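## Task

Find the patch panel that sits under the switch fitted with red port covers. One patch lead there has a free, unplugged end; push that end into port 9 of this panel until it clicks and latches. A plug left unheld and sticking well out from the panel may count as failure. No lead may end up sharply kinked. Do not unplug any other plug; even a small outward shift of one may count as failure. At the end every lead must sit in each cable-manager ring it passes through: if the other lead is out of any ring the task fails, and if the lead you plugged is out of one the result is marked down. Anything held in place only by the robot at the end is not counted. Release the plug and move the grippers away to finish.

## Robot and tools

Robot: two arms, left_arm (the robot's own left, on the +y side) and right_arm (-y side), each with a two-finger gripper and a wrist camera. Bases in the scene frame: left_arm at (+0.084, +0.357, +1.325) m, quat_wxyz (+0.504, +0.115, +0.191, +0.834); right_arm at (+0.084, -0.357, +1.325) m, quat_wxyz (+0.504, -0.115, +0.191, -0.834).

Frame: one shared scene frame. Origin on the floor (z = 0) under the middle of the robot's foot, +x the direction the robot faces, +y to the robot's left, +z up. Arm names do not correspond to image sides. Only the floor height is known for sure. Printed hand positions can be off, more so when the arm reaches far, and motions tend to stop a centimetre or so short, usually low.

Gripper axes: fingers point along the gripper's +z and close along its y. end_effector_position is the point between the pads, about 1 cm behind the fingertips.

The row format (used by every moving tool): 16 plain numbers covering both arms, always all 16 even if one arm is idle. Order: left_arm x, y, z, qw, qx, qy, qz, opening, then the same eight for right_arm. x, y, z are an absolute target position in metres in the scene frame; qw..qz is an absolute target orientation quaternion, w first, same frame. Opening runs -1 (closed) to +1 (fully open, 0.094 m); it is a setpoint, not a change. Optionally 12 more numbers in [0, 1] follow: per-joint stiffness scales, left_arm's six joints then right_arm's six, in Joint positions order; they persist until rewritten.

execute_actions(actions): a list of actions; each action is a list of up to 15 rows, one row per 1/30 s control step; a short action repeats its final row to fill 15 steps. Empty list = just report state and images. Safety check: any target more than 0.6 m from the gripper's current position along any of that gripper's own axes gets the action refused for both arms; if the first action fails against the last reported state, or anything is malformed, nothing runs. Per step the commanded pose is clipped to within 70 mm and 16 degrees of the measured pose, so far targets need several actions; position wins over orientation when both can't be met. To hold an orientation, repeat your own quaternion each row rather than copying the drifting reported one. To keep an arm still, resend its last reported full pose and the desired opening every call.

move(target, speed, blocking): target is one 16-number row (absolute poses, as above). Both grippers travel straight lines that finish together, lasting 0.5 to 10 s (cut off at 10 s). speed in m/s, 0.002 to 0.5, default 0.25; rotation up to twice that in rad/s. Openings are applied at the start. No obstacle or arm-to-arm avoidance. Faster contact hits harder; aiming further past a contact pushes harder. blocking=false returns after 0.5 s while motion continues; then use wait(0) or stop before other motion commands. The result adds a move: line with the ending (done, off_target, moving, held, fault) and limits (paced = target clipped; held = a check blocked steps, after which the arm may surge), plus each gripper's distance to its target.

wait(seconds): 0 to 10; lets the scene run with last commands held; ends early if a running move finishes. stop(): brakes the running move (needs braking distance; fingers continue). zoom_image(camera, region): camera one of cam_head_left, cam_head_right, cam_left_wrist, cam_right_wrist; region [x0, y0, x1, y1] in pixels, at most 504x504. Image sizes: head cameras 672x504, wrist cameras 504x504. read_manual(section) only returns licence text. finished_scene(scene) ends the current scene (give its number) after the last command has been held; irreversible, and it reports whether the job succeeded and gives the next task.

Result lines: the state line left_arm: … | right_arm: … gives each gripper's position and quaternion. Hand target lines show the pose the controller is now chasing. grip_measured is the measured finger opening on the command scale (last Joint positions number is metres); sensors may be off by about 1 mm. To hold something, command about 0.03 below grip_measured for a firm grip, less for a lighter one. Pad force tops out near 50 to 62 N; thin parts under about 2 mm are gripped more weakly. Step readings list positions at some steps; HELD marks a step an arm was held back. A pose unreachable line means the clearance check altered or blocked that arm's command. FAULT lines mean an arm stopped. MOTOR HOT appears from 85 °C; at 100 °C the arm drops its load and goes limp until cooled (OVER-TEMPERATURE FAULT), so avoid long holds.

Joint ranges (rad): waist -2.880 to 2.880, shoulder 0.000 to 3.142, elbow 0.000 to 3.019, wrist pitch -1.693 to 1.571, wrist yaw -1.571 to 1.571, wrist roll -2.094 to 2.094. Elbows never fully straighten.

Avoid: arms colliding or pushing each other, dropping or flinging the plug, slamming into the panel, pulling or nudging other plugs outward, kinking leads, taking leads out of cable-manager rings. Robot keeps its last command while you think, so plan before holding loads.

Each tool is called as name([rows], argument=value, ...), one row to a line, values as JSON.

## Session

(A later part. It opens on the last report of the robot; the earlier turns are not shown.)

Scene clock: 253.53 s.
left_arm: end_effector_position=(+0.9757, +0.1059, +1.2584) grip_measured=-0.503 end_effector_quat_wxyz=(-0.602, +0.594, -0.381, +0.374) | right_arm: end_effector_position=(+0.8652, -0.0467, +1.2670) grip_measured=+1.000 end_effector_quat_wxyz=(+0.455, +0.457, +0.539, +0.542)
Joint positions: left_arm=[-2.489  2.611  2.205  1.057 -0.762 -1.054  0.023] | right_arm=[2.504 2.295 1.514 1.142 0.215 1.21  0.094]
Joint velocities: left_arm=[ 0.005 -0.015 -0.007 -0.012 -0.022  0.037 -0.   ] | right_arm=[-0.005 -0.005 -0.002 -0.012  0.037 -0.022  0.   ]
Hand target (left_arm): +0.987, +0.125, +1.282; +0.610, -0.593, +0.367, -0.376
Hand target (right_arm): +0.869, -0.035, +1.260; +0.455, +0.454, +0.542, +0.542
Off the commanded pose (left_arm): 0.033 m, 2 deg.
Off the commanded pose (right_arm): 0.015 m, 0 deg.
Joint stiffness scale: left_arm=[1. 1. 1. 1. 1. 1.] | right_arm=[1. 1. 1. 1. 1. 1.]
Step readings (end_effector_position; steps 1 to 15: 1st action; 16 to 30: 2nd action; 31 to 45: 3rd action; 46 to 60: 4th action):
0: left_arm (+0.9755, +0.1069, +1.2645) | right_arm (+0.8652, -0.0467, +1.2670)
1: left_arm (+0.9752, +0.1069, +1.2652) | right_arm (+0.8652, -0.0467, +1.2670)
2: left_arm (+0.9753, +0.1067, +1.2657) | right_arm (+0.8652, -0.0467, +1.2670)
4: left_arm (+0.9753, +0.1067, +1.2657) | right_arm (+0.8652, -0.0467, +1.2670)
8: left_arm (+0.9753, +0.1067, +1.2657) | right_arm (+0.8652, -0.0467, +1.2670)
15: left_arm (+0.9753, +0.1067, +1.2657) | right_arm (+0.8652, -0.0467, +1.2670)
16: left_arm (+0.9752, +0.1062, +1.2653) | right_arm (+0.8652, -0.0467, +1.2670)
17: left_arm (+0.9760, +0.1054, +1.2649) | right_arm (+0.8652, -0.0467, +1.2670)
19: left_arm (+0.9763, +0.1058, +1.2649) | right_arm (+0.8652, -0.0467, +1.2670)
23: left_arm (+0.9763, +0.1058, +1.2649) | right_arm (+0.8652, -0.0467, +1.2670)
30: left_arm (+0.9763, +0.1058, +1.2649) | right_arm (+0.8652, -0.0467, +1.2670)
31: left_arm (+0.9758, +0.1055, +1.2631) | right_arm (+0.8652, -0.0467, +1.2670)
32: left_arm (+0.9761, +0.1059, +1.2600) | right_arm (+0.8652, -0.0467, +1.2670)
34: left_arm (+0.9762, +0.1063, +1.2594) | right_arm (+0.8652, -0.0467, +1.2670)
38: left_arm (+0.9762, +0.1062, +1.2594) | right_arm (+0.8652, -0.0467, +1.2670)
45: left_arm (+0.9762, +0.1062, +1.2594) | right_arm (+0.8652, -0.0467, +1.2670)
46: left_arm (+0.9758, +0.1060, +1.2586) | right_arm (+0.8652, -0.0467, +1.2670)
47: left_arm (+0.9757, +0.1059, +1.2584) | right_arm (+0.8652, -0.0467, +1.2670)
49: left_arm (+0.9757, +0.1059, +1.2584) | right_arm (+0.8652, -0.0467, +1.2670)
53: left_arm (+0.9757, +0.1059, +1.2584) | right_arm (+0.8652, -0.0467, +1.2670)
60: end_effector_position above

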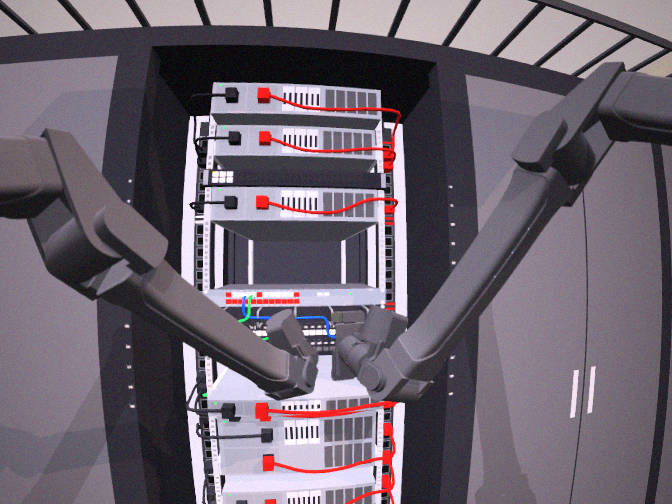

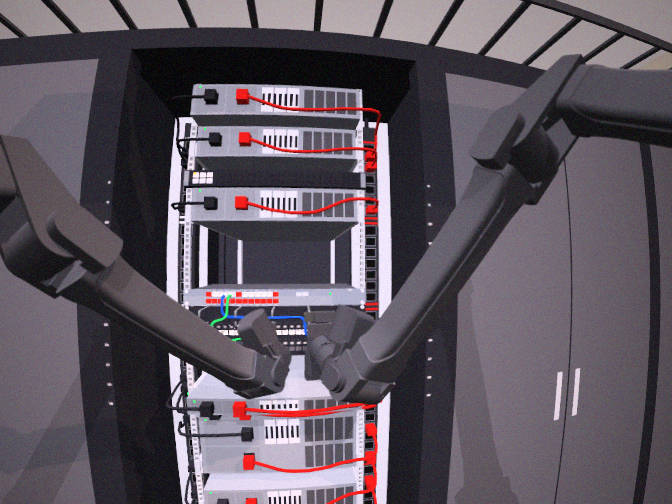

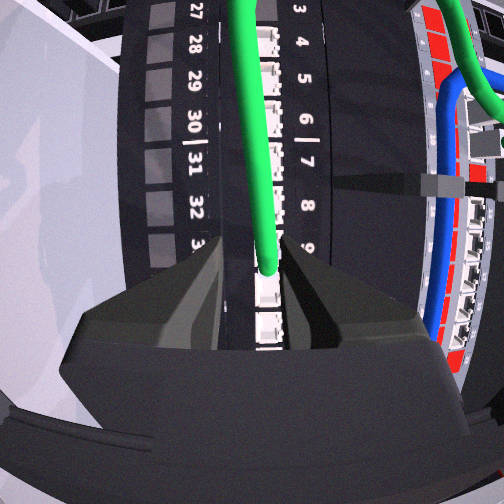

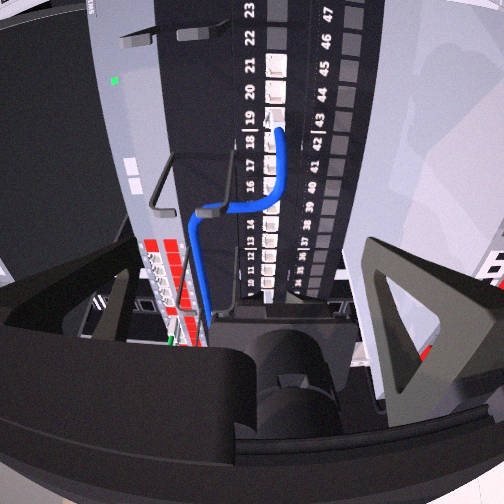

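execute_actions([
  [[0.987,0.125,1.287,0.611,-0.594,0.367,-0.376,-0.5,0.87,-0.035,1.26,0.4545,0.4545,0.5415,0.5415,1]],
  [[0.986,0.125,1.291,0.611,-0.594,0.367,-0.376,-0.5,0.87,-0.035,1.26,0.4545,0.4545,0.5415,0.5415,1]],
  [[0.983,0.125,1.292,0.611,-0.594,0.367,-0.376,-0.5,0.87,-0.035,1.26,0.4545,0.4545,0.5415,0.5415,1]],
  [[0.980,0.125,1.292,0.611,-0.594,0.367,-0.376,-0.5,0.87,-0.035,1.26,0.4545,0.4545,0.5415,0.5415,1]],
  [[0.977,0.125,1.292,0.611,-0.594,0.367,-0.376,-0.5,0.87,-0.035,1.26,0.4545,0.4545,0.5415,0.5415,1]],
])

zoom_image(camera="cam_right_wrist", region=[235,260,305,330])

Scene clock: 256.27 s.
left_arm: end_effector_position=(+0.9726, +0.1127, +1.2711) grip_measured=-0.503 end_effector_quat_wxyz=(-0.602, +0.594, -0.386, +0.369) | right_arm: end_effector_position=(+0.8652, -0.0467, +1.2670) grip_measured=+1.000 end_effector_quat_wxyz=(+0.455, +0.457, +0.539, +0.542)
Joint positions: left_arm=[-2.489  2.558  2.137  1.062 -0.765 -1.048  0.023] | right_arm=[2.504 2.295 1.514 1.142 0.215 1.21  0.094]
Joint velocities: left_arm=[-0.005 -0.015 -0.037  0.002 -0.022 -0.037 -0.   ] | right_arm=[-0.005  0.015 -0.022  0.002  0.051 -0.022  0.   ]
Hand target (left_arm): +0.977, +0.125, +1.292; +0.610, -0.594, +0.367, -0.376
Hand target (right_arm): +0.869, -0.035, +1.260; +0.455, +0.454, +0.542, +0.542
Off the commanded pose (left_arm): 0.025 m, 3 deg.
Off the commanded pose (right_arm): 0.015 m, 0 deg.
Joint stiffness scale: left_arm=[1. 1. 1. 1. 1. 1.] | right_arm=[1. 1. 1. 1. 1. 1.]
Step readings (end_effector_position; steps 1 to 15: 1st action; 16 to 30: 2nd action; 31 to 45: 3rd action; 46 to 60: 4th action; 61 to 75: 5th action):
0: left_arm (+0.9757, +0.1059, +1.2584) | right_arm (+0.8652, -0.0467, +1.2670)
1: left_arm (+0.9756, +0.1059, +1.2584) | right_arm (+0.8652, -0.0467, +1.2670)
2: left_arm (+0.9754, +0.1061, +1.2589) | right_arm (+0.8652, -0.0467, +1.2670)
4: left_arm (+0.9750, +0.1063, +1.2591) | right_arm (+0.8652, -0.0467, +1.2670)
8: left_arm (+0.9748, +0.1064, +1.2592) | right_arm (+0.8652, -0.0467, +1.2670)
15: left_arm (+0.9748, +0.1064, +1.2592) | right_arm (+0.8652, -0.0467, +1.2670)
16: left_arm (+0.9747, +0.1065, +1.2591) | right_arm (+0.8652, -0.0467, +1.2670)
17: left_arm (+0.9745, +0.1067, +1.2594) | right_arm (+0.8652, -0.0467, +1.2670)
19: left_arm (+0.9741, +0.1070, +1.2598) | right_arm (+0.8652, -0.0467, +1.2670)
23: left_arm (+0.9739, +0.1071, +1.2598) | right_arm (+0.8652, -0.0467, +1.2670)
30: left_arm (+0.9739, +0.1071, +1.2598) | right_arm (+0.8652, -0.0467, +1.2670)
31: left_arm (+0.9736, +0.1071, +1.2595) | right_arm (+0.8652, -0.0467, +1.2670)
32: left_arm (+0.9733, +0.1074, +1.2598) | right_arm (+0.8652, -0.0467, +1.2670)
34: left_arm (+0.9728, +0.1077, +1.2601) | right_arm (+0.8652, -0.0467, +1.2670)
38: left_arm (+0.9726, +0.1082, +1.2607) | right_arm (+0.8652, -0.0467, +1.2670)
45: left_arm (+0.9726, +0.1082, +1.2608) | right_arm (+0.8652, -0.0467, +1.2670)
46: left_arm (+0.9723, +0.1082, +1.2603) | right_arm (+0.8652, -0.0467, +1.2670)
47: left_arm (+0.9722, +0.1084, +1.2607) | right_arm (+0.8652, -0.0467, +1.2670)
49: left_arm (+0.9718, +0.1088, +1.2613) | right_arm (+0.8652, -0.0467, +1.2670)
53: left_arm (+0.9718, +0.1095, +1.2624) | right_arm (+0.8652, -0.0467, +1.2670)
60: left_arm (+0.9718, +0.1095, +1.2625) | right_arm (+0.8652, -0.0467, +1.2670)
61: left_arm (+0.9716, +0.1096, +1.2624) | right_arm (+0.8652, -0.0467, +1.2670)
62: left_arm (+0.9712, +0.1098, +1.2626) | right_arm (+0.8652, -0.0467, +1.2670)
64: left_arm (+0.9709, +0.1102, +1.2633) | right_arm (+0.8652, -0.0467, +1.2670)
68: left_arm (+0.9717, +0.1114, +1.2673) | right_arm (+0.8652, -0.0467, +1.2670)
75: end_effector_position above

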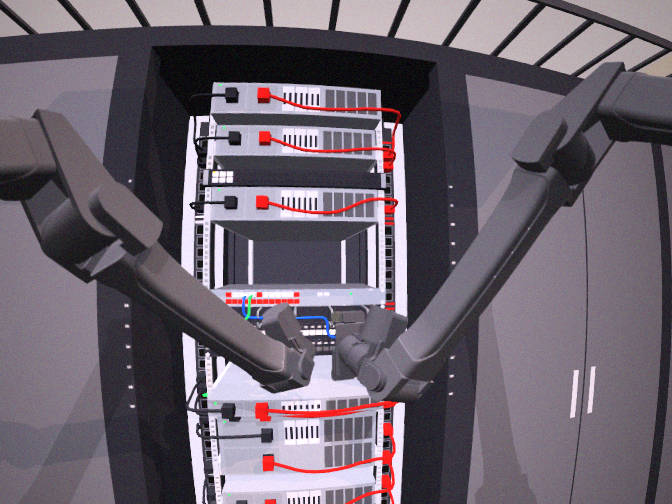

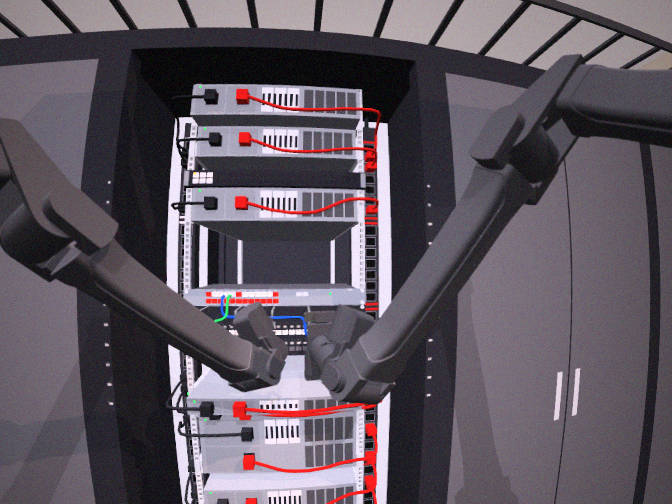

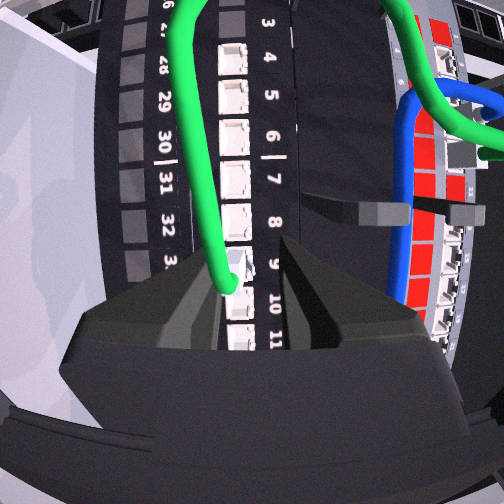

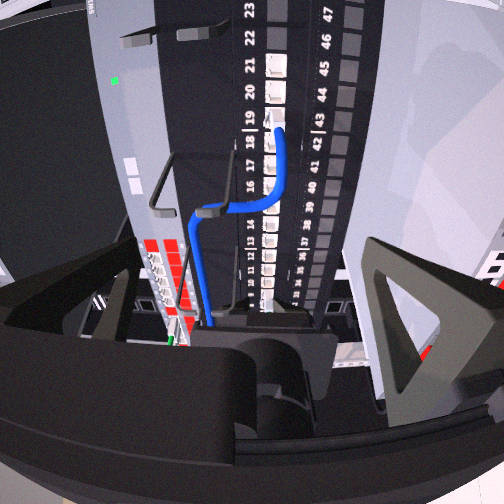

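Region (235, 260, 305, 330) of cam_right_wrist's 504x504 image, scaled by 7.200, with more detail than that image has.

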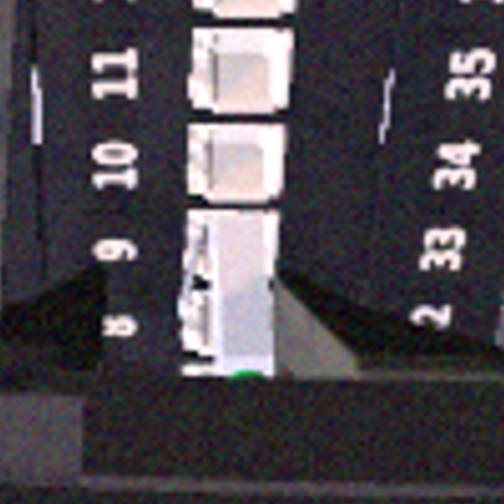

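execute_actions([
  [[0.975,0.122,1.289,0.601,-0.584,0.382,-0.391,-0.5,0.87,-0.035,1.26,0.4545,0.4545,0.5415,0.5415,1]],
  [[0.972,0.120,1.288,0.591,-0.574,0.397,-0.406,-0.5,0.87,-0.035,1.26,0.4545,0.4545,0.5415,0.5415,1]],
  [[0.970,0.118,1.288,0.58,-0.5636,0.4111,-0.4208,-0.5,0.87,-0.035,1.26,0.4545,0.4545,0.5415,0.5415,1]],
])

zoom_image(camera="cam_right_wrist", region=[235,260,305,330])

Scene clock: 258.13 s.
left_arm: end_effector_position=(+0.9608, +0.0988, +1.2715) grip_measured=-0.503 end_effector_quat_wxyz=(-0.573, +0.561, -0.427, +0.418) | right_arm: end_effector_position=(+0.8652, -0.0467, +1.2670) grip_measured=+1.000 end_effector_quat_wxyz=(+0.455, +0.457, +0.539, +0.542)
Joint positions: left_arm=[-2.486  2.484  1.981  1.063 -0.621 -1.108  0.023] | right_arm=[2.504 2.295 1.514 1.142 0.215 1.21  0.094]
Joint velocities: left_arm=[-0.005  0.015  0.012 -0.007  0.007 -0.051 -0.001] | right_arm=[ 0.005 -0.005  0.017 -0.002 -0.066 -0.022  0.   ]
Hand target (left_arm): +0.970, +0.118, +1.288; +0.580, -0.563, +0.411, -0.421
Hand target (right_arm): +0.869, -0.035, +1.260; +0.455, +0.454, +0.542, +0.542
Off the commanded pose (left_arm): 0.027 m, 2 deg.
Off the commanded pose (right_arm): 0.015 m, 0 deg.
Joint stiffness scale: left_arm=[1. 1. 1. 1. 1. 1.] | right_arm=[1. 1. 1. 1. 1. 1.]
Step readings (end_effector_position; steps 1 to 15: 1st action; 16 to 30: 2nd action; 31 to 45: 3rd action):
0: left_arm (+0.9725, +0.1127, +1.2710) | right_arm (+0.8652, -0.0467, +1.2670)
1: left_arm (+0.9726, +0.1097, +1.2710) | right_arm (+0.8652, -0.0467, +1.2670)
2: left_arm (+0.9716, +0.1088, +1.2710) | right_arm (+0.8652, -0.0467, +1.2670)
4: left_arm (+0.9701, +0.1084, +1.2705) | right_arm (+0.8652, -0.0467, +1.2670)
8: left_arm (+0.9696, +0.1082, +1.2706) | right_arm (+0.8652, -0.0467, +1.2670)
15: left_arm (+0.9693, +0.1081, +1.2702) | right_arm (+0.8652, -0.0467, +1.2670)
16: left_arm (+0.9689, +0.1056, +1.2701) | right_arm (+0.8652, -0.0467, +1.2670)
17: left_arm (+0.9680, +0.1050, +1.2704) | right_arm (+0.8652, -0.0467, +1.2670)
19: left_arm (+0.9657, +0.1041, +1.2697) | right_arm (+0.8652, -0.0467, +1.2670)
23: left_arm (+0.9652, +0.1041, +1.2706) | right_arm (+0.8652, -0.0467, +1.2670)
30: left_arm (+0.9652, +0.1041, +1.2706) | right_arm (+0.8652, -0.0467, +1.2670)
31: left_arm (+0.9650, +0.1009, +1.2710) | right_arm (+0.8652, -0.0467, +1.2670)
32: left_arm (+0.9637, +0.0994, +1.2710) | right_arm (+0.8652, -0.0467, +1.2670)
34: left_arm (+0.9613, +0.0985, +1.2702) | right_arm (+0.8652, -0.0467, +1.2670)
38: left_arm (+0.9609, +0.0988, +1.2713) | right_arm (+0.8652, -0.0467, +1.2670)
45: end_effector_position above

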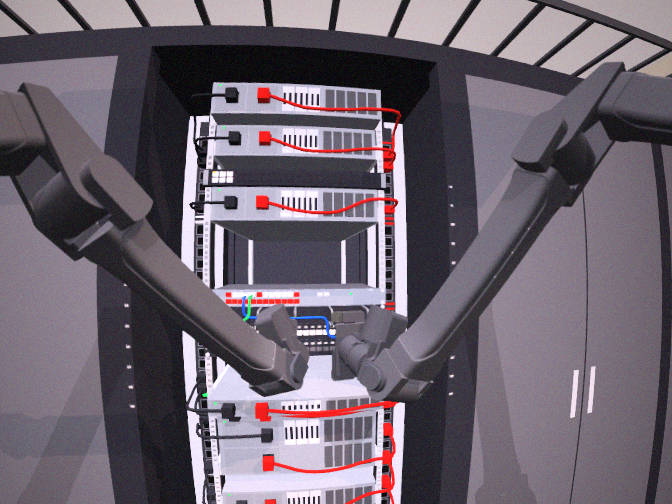

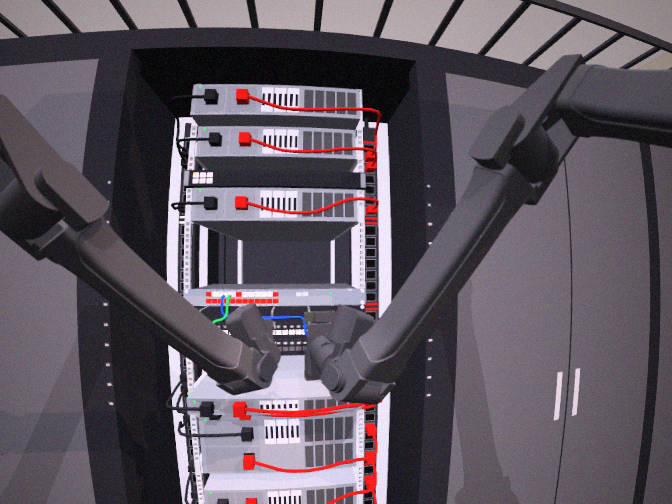

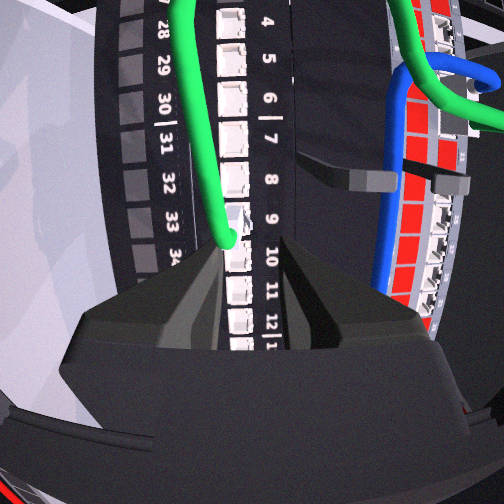

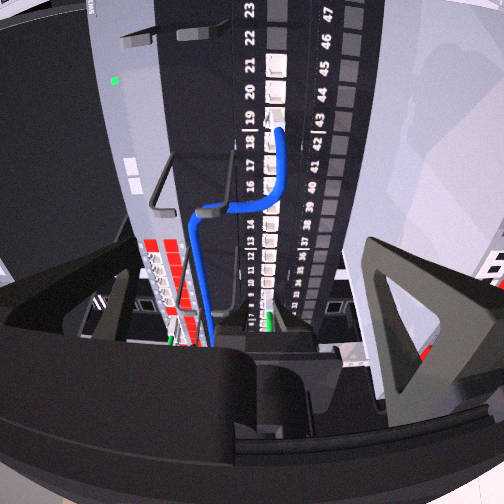

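Region (235, 260, 305, 330) of cam_right_wrist's 504x504 image, scaled by 7.200, with more detail than that image has.

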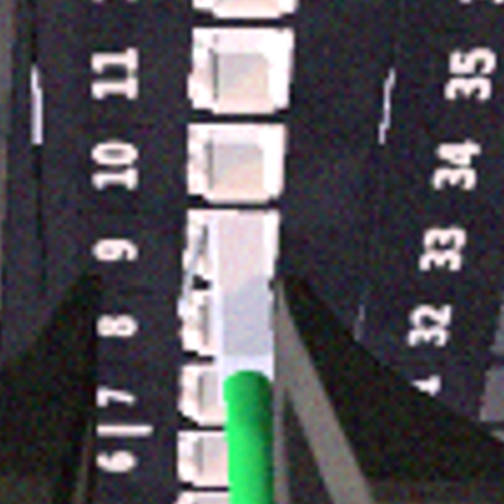

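execute_actions([
  [[0.969,0.124,1.284,0.58,-0.5636,0.4111,-0.4208,-0.5,0.87,-0.035,1.26,0.4545,0.4545,0.5415,0.5415,1]],
  [[0.968,0.129,1.282,0.58,-0.5636,0.4111,-0.4208,-0.5,0.87,-0.035,1.26,0.4545,0.4545,0.5415,0.5415,1]],
  [[0.968,0.132,1.282,0.58,-0.5636,0.4111,-0.4208,-0.5,0.87,-0.035,1.26,0.4545,0.4545,0.5415,0.5415,1]],
])

zoom_image(camera="cam_right_wrist", region=[235,260,305,330])

Scene clock: 259.83 s.
left_arm: end_effector_position=(+0.9585, +0.1051, +1.2671) grip_measured=-0.503 end_effector_quat_wxyz=(-0.569, +0.560, -0.432, +0.419) | right_arm: end_effector_position=(+0.8652, -0.0467, +1.2670) grip_measured=+1.000 end_effector_quat_wxyz=(+0.455, +0.457, +0.539, +0.542)
Joint positions: left_arm=[-2.476  2.47   1.949  1.063 -0.606 -1.121  0.023] | right_arm=[2.504 2.295 1.514 1.142 0.215 1.21  0.094]
Joint velocities: left_arm=[-0.005 -0.015 -0.007 -0.007 -0.037 -0.081 -0.001] | right_arm=[-0.015 -0.015  0.007 -0.002  0.037 -0.066  0.   ]
Hand target (left_arm): +0.968, +0.131, +1.282; +0.580, -0.563, +0.411, -0.421
Hand target (right_arm): +0.869, -0.035, +1.260; +0.455, +0.454, +0.542, +0.542
Off the commanded pose (left_arm): 0.032 m, 3 deg.
Off the commanded pose (right_arm): 0.015 m, 0 deg.
Joint stiffness scale: left_arm=[1. 1. 1. 1. 1. 1.] | right_arm=[1. 1. 1. 1. 1. 1.]
Step readings (end_effector_position; steps 1 to 15: 1st action; 16 to 30: 2nd action; 31 to 45: 3rd action):
0: left_arm (+0.9608, +0.0988, +1.2715) | right_arm (+0.8652, -0.0467, +1.2670)
1: left_arm (+0.9606, +0.0987, +1.2710) | right_arm (+0.8652, -0.0467, +1.2670)
2: left_arm (+0.9602, +0.0984, +1.2709) | right_arm (+0.8652, -0.0467, +1.2670)
4: left_arm (+0.9593, +0.0982, +1.2700) | right_arm (+0.8652, -0.0467, +1.2670)
8: left_arm (+0.9588, +0.0980, +1.2693) | right_arm (+0.8652, -0.0467, +1.2670)
15: left_arm (+0.9588, +0.0980, +1.2693) | right_arm (+0.8652, -0.0467, +1.2670)
16: left_arm (+0.9587, +0.0980, +1.2691) | right_arm (+0.8652, -0.0467, +1.2670)
17: left_arm (+0.9583, +0.0982, +1.2690) | right_arm (+0.8652, -0.0467, +1.2670)
19: left_arm (+0.9577, +0.0991, +1.2680) | right_arm (+0.8652, -0.0467, +1.2670)
23: left_arm (+0.9581, +0.1019, +1.2667) | right_arm (+0.8652, -0.0467, +1.2670)
30: left_arm (+0.9586, +0.1043, +1.2657) | right_arm (+0.8652, -0.0467, +1.2670)
31: left_arm (+0.9586, +0.1041, +1.2658) | right_arm (+0.8652, -0.0467, +1.2670)
32: left_arm (+0.9584, +0.1041, +1.2659) | right_arm (+0.8652, -0.0467, +1.2670)
34: left_arm (+0.9581, +0.1041, +1.2660) | right_arm (+0.8652, -0.0467, +1.2670)
38: left_arm (+0.9582, +0.1046, +1.2663) | right_arm (+0.8652, -0.0467, +1.2670)
45: end_effector_position above

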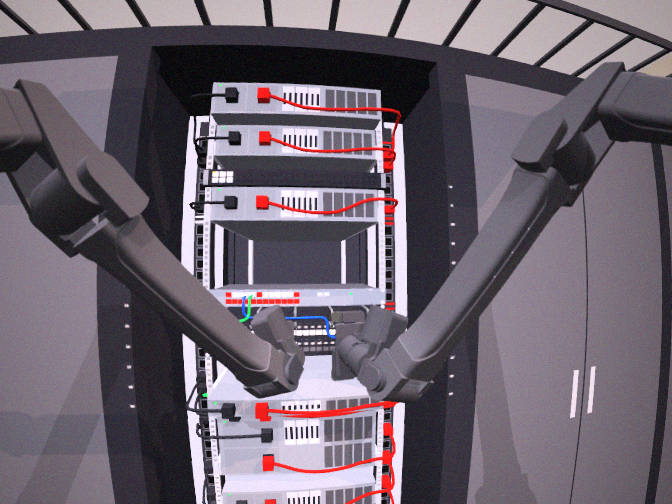

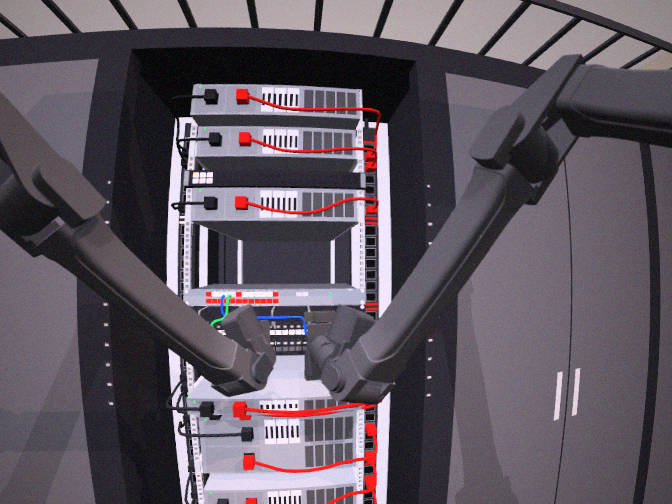

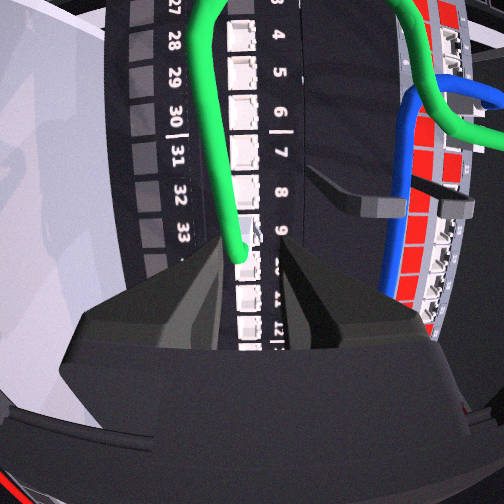

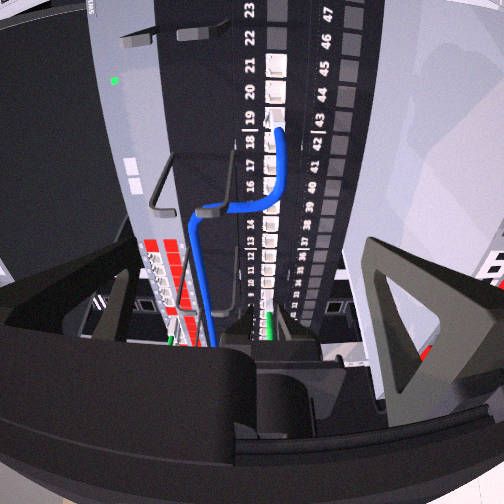

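Region (235, 260, 305, 330) of cam_right_wrist's 504x504 image, scaled by 7.200, with more detail than that image has.

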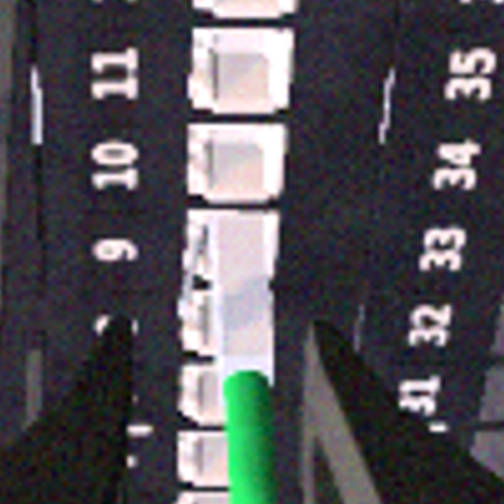

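execute_actions([
  [[0.970,0.132,1.277,0.58,-0.5636,0.4111,-0.4208,-0.5,0.87,-0.035,1.26,0.4545,0.4545,0.5415,0.5415,1]],
  [[0.972,0.132,1.274,0.58,-0.5636,0.4111,-0.4208,-0.65,0.87,-0.035,1.26,0.4545,0.4545,0.5415,0.5415,1]],
])

zoom_image(camera="cam_right_wrist", region=[235,260,305,330])

Scene clock: 261.07 s.
left_arm: end_effector_position=(+0.9599, +0.1091, +1.2659) grip_measured=-0.647 end_effector_quat_wxyz=(-0.569, +0.560, -0.431, +0.419) | right_arm: end_effector_position=(+0.8652, -0.0467, +1.2670) grip_measured=+1.000 end_effector_quat_wxyz=(+0.455, +0.457, +0.539, +0.542)
Joint positions: left_arm=[-2.471  2.47   1.949  1.063 -0.601 -1.125  0.017] | right_arm=[2.504 2.295 1.514 1.142 0.215 1.21  0.094]
Joint velocities: left_arm=[ 0.015  0.005  0.012 -0.017 -0.066 -0.066 -0.001] | right_arm=[ 0.005  0.005  0.002 -0.012 -0.007  0.022  0.   ]
Hand target (left_arm): +0.971, +0.132, +1.274; +0.580, -0.563, +0.411, -0.421
Hand target (right_arm): +0.869, -0.035, +1.260; +0.455, +0.454, +0.542, +0.542
Off the commanded pose (left_arm): 0.027 m, 3 deg.
Off the commanded pose (right_arm): 0.015 m, 0 deg.
Joint stiffness scale: left_arm=[1. 1. 1. 1. 1. 1.] | right_arm=[1. 1. 1. 1. 1. 1.]
Step readings (end_effector_position; steps 1 to 15: 1st action; 16 to 30: 2nd action):
0: left_arm (+0.9585, +0.1051, +1.2671) | right_arm (+0.8652, -0.0467, +1.2670)
1: left_arm (+0.9586, +0.1053, +1.2671) | right_arm (+0.8652, -0.0467, +1.2670)
2: left_arm (+0.9587, +0.1052, +1.2671) | right_arm (+0.8652, -0.0467, +1.2670)
4: left_arm (+0.9589, +0.1057, +1.2670) | right_arm (+0.8652, -0.0467, +1.2670)
8: left_arm (+0.9593, +0.1073, +1.2664) | right_arm (+0.8652, -0.0467, +1.2670)
15: left_arm (+0.9596, +0.1085, +1.2660) | right_arm (+0.8652, -0.0467, +1.2670)
16: left_arm (+0.9596, +0.1083, +1.2661) | right_arm (+0.8652, -0.0467, +1.2670)
17: left_arm (+0.9597, +0.1082, +1.2662) | right_arm (+0.8652, -0.0467, +1.2670)
19: left_arm (+0.9597, +0.1082, +1.2662) | right_arm (+0.8652, -0.0467, +1.2670)
23: left_arm (+0.9598, +0.1088, +1.2660) | right_arm (+0.8652, -0.0467, +1.2670)
30: end_effector_position above

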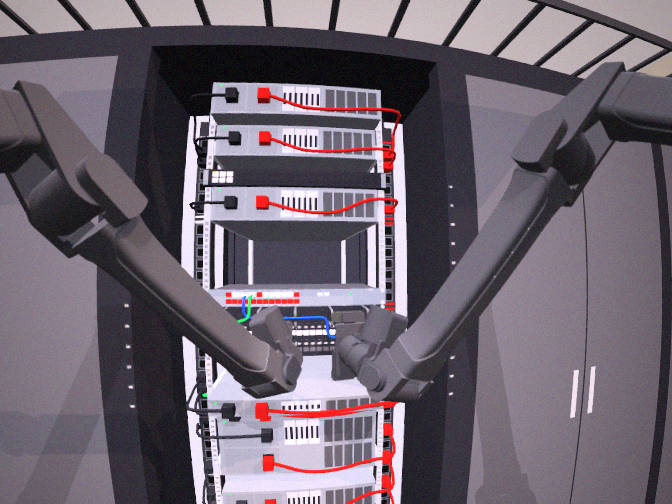

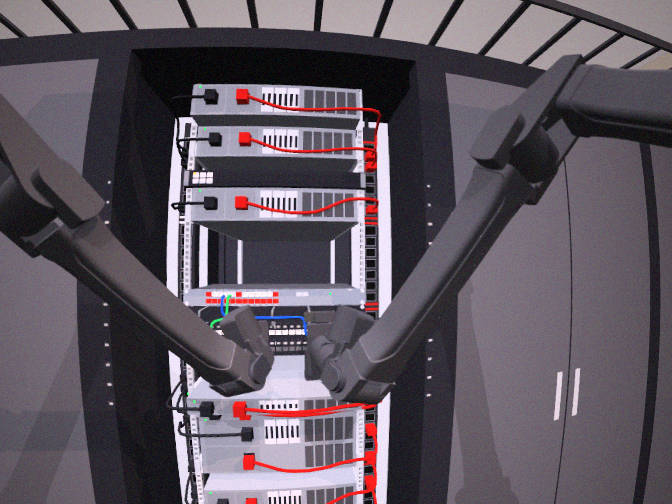

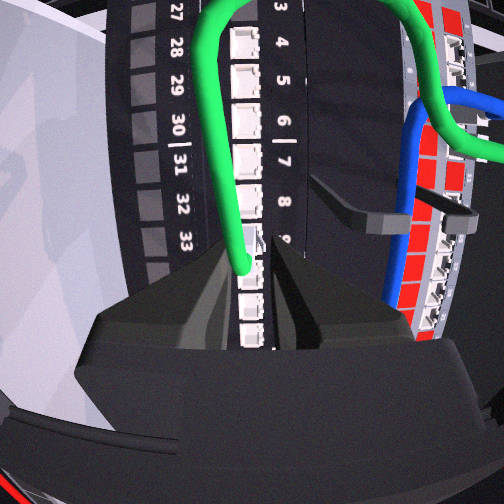

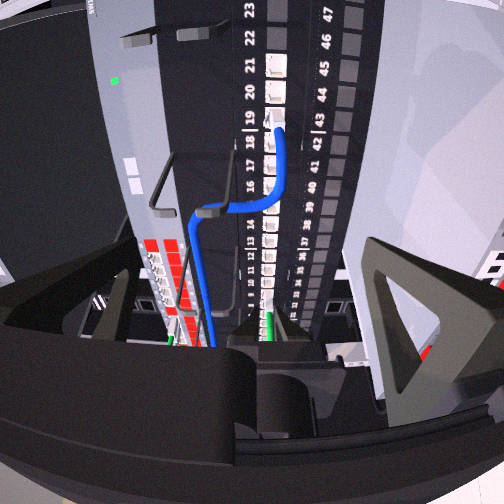

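Region (235, 260, 305, 330) of cam_right_wrist's 504x504 image, scaled by 7.200, with more detail than that image has.

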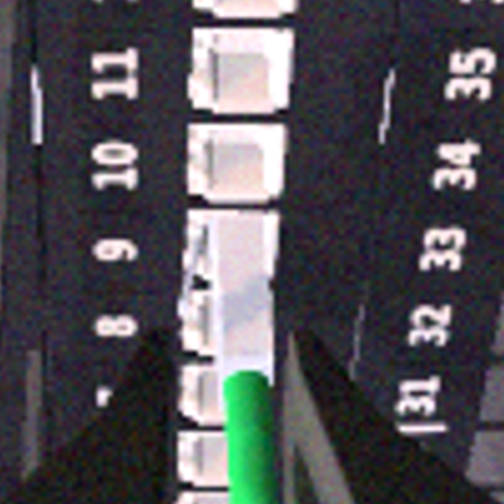

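Close (plug is sagging ~2 mm, fine) and push.

execute_actions([
  [[0.974,0.128,1.272,0.58,-0.5636,0.4111,-0.4208,-0.8,0.87,-0.035,1.26,0.4545,0.4545,0.5415,0.5415,1]],
  [[0.975,0.128,1.272,0.58,-0.5636,0.4111,-0.4208,-0.89,0.87,-0.035,1.26,0.4545,0.4545,0.5415,0.5415,1]],
  [[0.983,0.128,1.271,0.58,-0.5636,0.4111,-0.4208,-0.89,0.87,-0.035,1.26,0.4545,0.4545,0.5415,0.5415,1]],
  [[0.992,0.128,1.271,0.58,-0.5636,0.4111,-0.4208,-0.89,0.87,-0.035,1.26,0.4545,0.4545,0.5415,0.5415,1]],
  [[1.0,0.128,1.271,0.58,-0.5636,0.4111,-0.4208,-0.89,0.87,-0.035,1.26,0.4545,0.4545,0.5415,0.5415,1]],
])

zoom_image(camera="cam_right_wrist", region=[235,260,305,330])

Scene clock: 263.80 s.
left_arm: end_effector_position=(+0.9611, +0.1102, +1.2635) grip_measured=-0.874 end_effector_quat_wxyz=(-0.569, +0.569, -0.421, +0.418) | right_arm: end_effector_position=(+0.8652, -0.0467, +1.2670) grip_measured=+1.000 end_effector_quat_wxyz=(+0.455, +0.457, +0.539, +0.542)
Joint positions: left_arm=[-2.471  2.482  1.968  1.063 -0.622 -1.139  0.006] | right_arm=[2.504 2.295 1.514 1.142 0.215 1.21  0.094]
Joint velocities: left_arm=[-0.015 -0.005 -0.002 -0.002  0.051 -0.037 -0.   ] | right_arm=[-0.005 -0.005  0.002 -0.012  0.022 -0.022  0.   ]
Hand target (left_arm): +0.991, +0.132, +1.274; +0.580, -0.563, +0.411, -0.421
Hand target (right_arm): +0.869, -0.035, +1.260; +0.455, +0.454, +0.542, +0.542
Off the commanded pose (left_arm): 0.043 m, 2 deg.
Off the commanded pose (right_arm): 0.015 m, 0 deg.
Joint stiffness scale: left_arm=[1. 1. 1. 1. 1. 1.] | right_arm=[1. 1. 1. 1. 1. 1.]
Step readings (end_effector_position; steps 1 to 15: 1st action; 16 to 30: 2nd action; 31 to 45: 3rd action; 46 to 60: 4th action; 61 to 75: 5th action):
0: left_arm (+0.9599, +0.1091, +1.2659) | right_arm (+0.8652, -0.0467, +1.2670)
1: left_arm (+0.9599, +0.1091, +1.2659) | right_arm (+0.8652, -0.0467, +1.2670)
2: left_arm (+0.9599, +0.1091, +1.2659) | right_arm (+0.8652, -0.0467, +1.2670)
4: left_arm (+0.9598, +0.1092, +1.2652) | right_arm (+0.8652, -0.0467, +1.2670)
8: left_arm (+0.9598, +0.1092, +1.2652) | right_arm (+0.8652, -0.0467, +1.2670)
15: left_arm (+0.9598, +0.1092, +1.2652) | right_arm (+0.8652, -0.0467, +1.2670)
16: left_arm (+0.9598, +0.1094, +1.2651) | right_arm (+0.8652, -0.0467, +1.2670)
17: left_arm (+0.9598, +0.1093, +1.2645) | right_arm (+0.8652, -0.0467, +1.2670)
19: left_arm (+0.9598, +0.1093, +1.2645) | right_arm (+0.8652, -0.0467, +1.2670)
23: left_arm (+0.9598, +0.1093, +1.2645) | right_arm (+0.8652, -0.0467, +1.2670)
30: left_arm (+0.9598, +0.1093, +1.2645) | right_arm (+0.8652, -0.0467, +1.2670)
31: left_arm (+0.9602, +0.1093, +1.2649) | right_arm (+0.8652, -0.0467, +1.2670)
32: left_arm (+0.9602, +0.1095, +1.2643) | right_arm (+0.8652, -0.0467, +1.2670)
34: left_arm (+0.9602, +0.1097, +1.2642) | right_arm (+0.8652, -0.0467, +1.2670)
38: left_arm (+0.9602, +0.1097, +1.2642) | right_arm (+0.8652, -0.0467, +1.2670)
45: left_arm (+0.9602, +0.1097, +1.2642) | right_arm (+0.8652, -0.0467, +1.2670)
46: left_arm (+0.9606, +0.1099, +1.2646) | right_arm (+0.8652, -0.0467, +1.2670)
47: left_arm (+0.9607, +0.1101, +1.2638) | right_arm (+0.8652, -0.0467, +1.2670)
49: left_arm (+0.9608, +0.1105, +1.2637) | right_arm (+0.8652, -0.0467, +1.2670)
53: left_arm (+0.9608, +0.1105, +1.2637) | right_arm (+0.8652, -0.0467, +1.2670)
60: left_arm (+0.9608, +0.1105, +1.2637) | right_arm (+0.8652, -0.0467, +1.2670)
61: left_arm (+0.9612, +0.1106, +1.2641) | right_arm (+0.8652, -0.0467, +1.2670)
62: left_arm (+0.9611, +0.1105, +1.2635) | right_arm (+0.8652, -0.0467, +1.2670)
64: left_arm (+0.9611, +0.1102, +1.2637) | right_arm (+0.8652, -0.0467, +1.2670)
68: left_arm (+0.9611, +0.1102, +1.2635) | right_arm (+0.8652, -0.0467, +1.2670)
75: end_effector_position above

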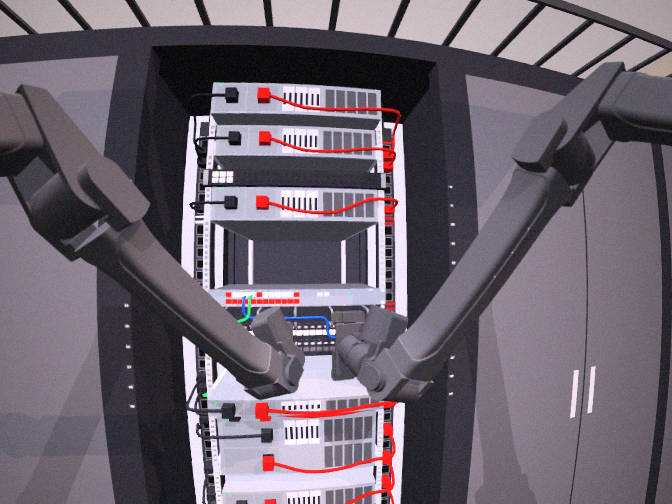

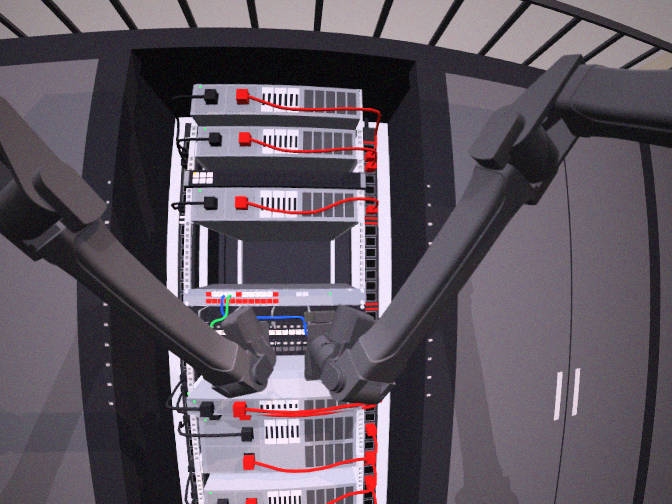

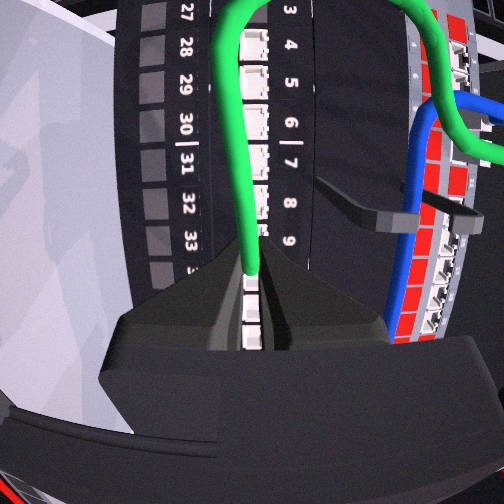

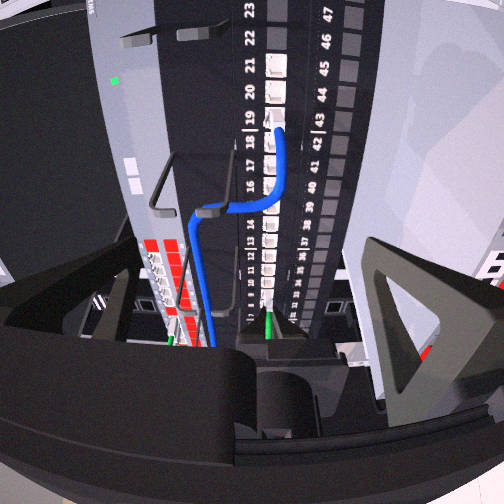

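Region (235, 260, 305, 330) of cam_right_wrist's 504x504 image, scaled by 7.200, with more detail than that image has.

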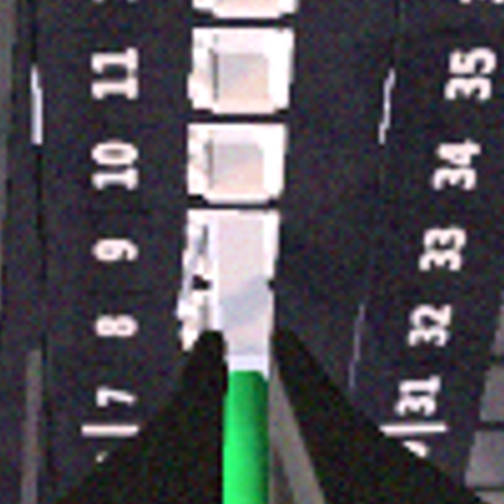

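execute_actions([
  [[1.012,0.128,1.271,0.58,-0.5636,0.4111,-0.4208,-0.89,0.87,-0.035,1.26,0.4545,0.4545,0.5415,0.5415,1]],
  [[0.985,0.126,1.278,0.58,-0.5636,0.4111,-0.4208,-0.89,0.87,-0.035,1.26,0.4545,0.4545,0.5415,0.5415,1]],
  [[0.970,0.126,1.284,0.58,-0.5636,0.4111,-0.4208,-0.89,0.87,-0.035,1.26,0.4545,0.4545,0.5415,0.5415,1]],
  [[0.965,0.126,1.286,0.58,-0.5636,0.4111,-0.4208,-0.89,0.87,-0.035,1.26,0.4545,0.4545,0.5415,0.5415,1]],
  [[0.960,0.126,1.286,0.58,-0.5636,0.4111,-0.4208,-0.89,0.87,-0.035,1.26,0.4545,0.4545,0.5415,0.5415,1]],
])

zoom_image(camera="cam_right_wrist", region=[235,260,305,330])

Scene clock: 266.57 s.
left_arm: end_effector_position=(+0.9589, +0.1095, +1.2646) grip_measured=-0.874 end_effector_quat_wxyz=(-0.568, +0.561, -0.429, +0.423) | right_arm: end_effector_position=(+0.8652, -0.0467, +1.2670) grip_measured=+1.000 end_effector_quat_wxyz=(+0.455, +0.457, +0.539, +0.542)
Joint positions: left_arm=[-2.47   2.471  1.945  1.07  -0.597 -1.133  0.006] | right_arm=[2.504 2.295 1.514 1.142 0.215 1.21  0.094]
Joint velocities: left_arm=[ 0.005 -0.005 -0.012  0.012  0.051 -0.037 -0.   ] | right_arm=[-0.005 -0.005 -0.002 -0.017 -0.007  0.022  0.   ]
Hand target (left_arm): +0.961, +0.125, +1.285; +0.580, -0.564, +0.411, -0.421
Hand target (right_arm): +0.869, -0.035, +1.260; +0.455, +0.454, +0.542, +0.542
Off the commanded pose (left_arm): 0.027 m, 2 deg.
Off the commanded pose (right_arm): 0.015 m, 0 deg.
Joint stiffness scale: left_arm=[1. 1. 1. 1. 1. 1.] | right_arm=[1. 1. 1. 1. 1. 1.]
Step readings (end_effector_position; steps 1 to 15: 1st action; 16 to 30: 2nd action; 31 to 45: 3rd action; 46 to 60: 4th action; 61 to 75: 5th action):
0: left_arm (+0.9611, +0.1102, +1.2635) | right_arm (+0.8652, -0.0467, +1.2670)
1: left_arm (+0.9616, +0.1104, +1.2640) | right_arm (+0.8652, -0.0467, +1.2670)
2: left_arm (+0.9615, +0.1102, +1.2636) | right_arm (+0.8652, -0.0467, +1.2670)
4: left_arm (+0.9615, +0.1101, +1.2636) | right_arm (+0.8652, -0.0467, +1.2670)
8: left_arm (+0.9615, +0.1102, +1.2634) | right_arm (+0.8652, -0.0467, +1.2670)
15: left_arm (+0.9615, +0.1102, +1.2634) | right_arm (+0.8652, -0.0467, +1.2670)
16: left_arm (+0.9611, +0.1098, +1.2644) | right_arm (+0.8652, -0.0467, +1.2670)
17: left_arm (+0.9611, +0.1097, +1.2647) | right_arm (+0.8652, -0.0467, +1.2670)
19: left_arm (+0.9611, +0.1096, +1.2647) | right_arm (+0.8652, -0.0467, +1.2670)
23: left_arm (+0.9611, +0.1096, +1.2647) | right_arm (+0.8652, -0.0467, +1.2670)
30: left_arm (+0.9611, +0.1096, +1.2647) | right_arm (+0.8652, -0.0467, +1.2670)
31: left_arm (+0.9599, +0.1090, +1.2636) | right_arm (+0.8652, -0.0467, +1.2670)
32: left_arm (+0.9598, +0.1082, +1.2645) | right_arm (+0.8652, -0.0467, +1.2670)
34: left_arm (+0.9599, +0.1086, +1.2647) | right_arm (+0.8652, -0.0467, +1.2670)
38: left_arm (+0.9598, +0.1085, +1.2646) | right_arm (+0.8652, -0.0467, +1.2670)
45: left_arm (+0.9598, +0.1085, +1.2646) | right_arm (+0.8652, -0.0467, +1.2670)
46: left_arm (+0.9594, +0.1083, +1.2643) | right_arm (+0.8652, -0.0467, +1.2670)
47: left_arm (+0.9595, +0.1087, +1.2648) | right_arm (+0.8652, -0.0467, +1.2670)
49: left_arm (+0.9594, +0.1091, +1.2643) | right_arm (+0.8652, -0.0467, +1.2670)
53: left_arm (+0.9594, +0.1091, +1.2645) | right_arm (+0.8652, -0.0467, +1.2670)
60: left_arm (+0.9594, +0.1091, +1.2645) | right_arm (+0.8652, -0.0467, +1.2670)
61: left_arm (+0.9591, +0.1090, +1.2643) | right_arm (+0.8652, -0.0467, +1.2670)
62: left_arm (+0.9589, +0.1093, +1.2647) | right_arm (+0.8652, -0.0467, +1.2670)
64: left_arm (+0.9589, +0.1095, +1.2646) | right_arm (+0.8652, -0.0467, +1.2670)
68: left_arm (+0.9589, +0.1095, +1.2646) | right_arm (+0.8652, -0.0467, +1.2670)
75: end_effector_position above

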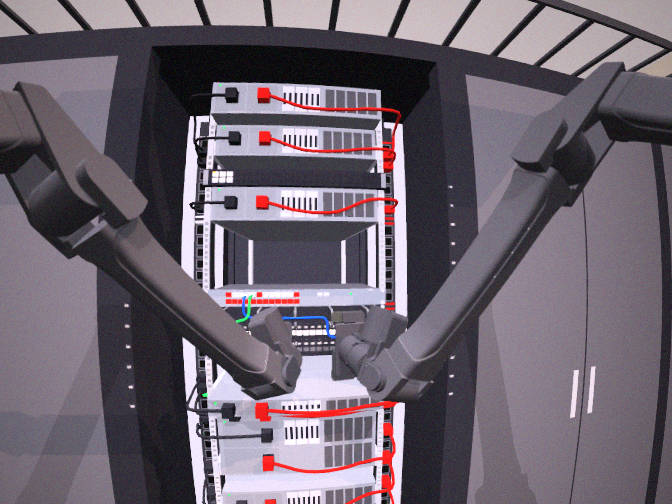

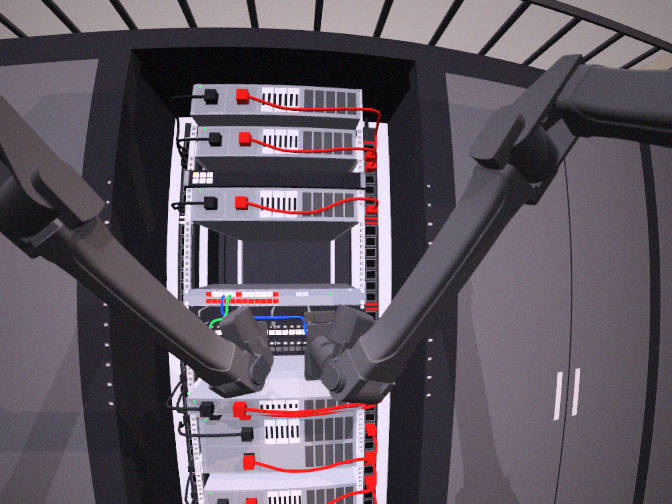

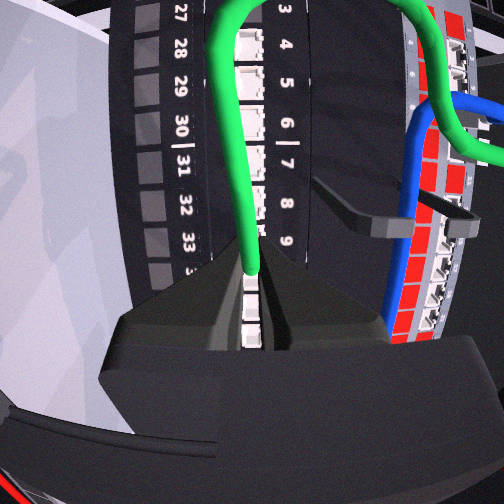

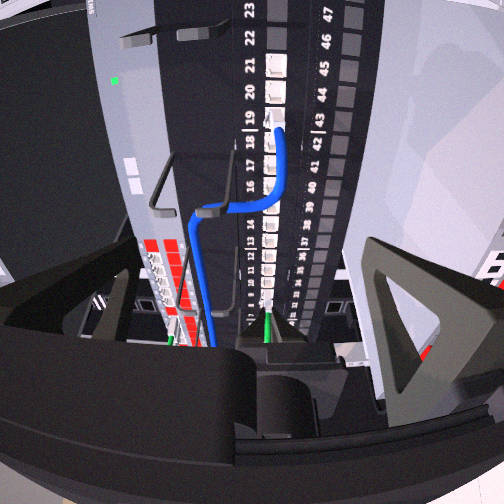

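Region (235, 260, 305, 330) of cam_right_wrist's 504x504 image, scaled by 7.200, with more detail than that image has.

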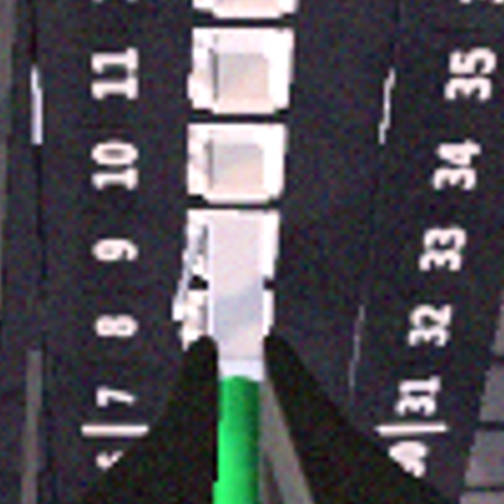

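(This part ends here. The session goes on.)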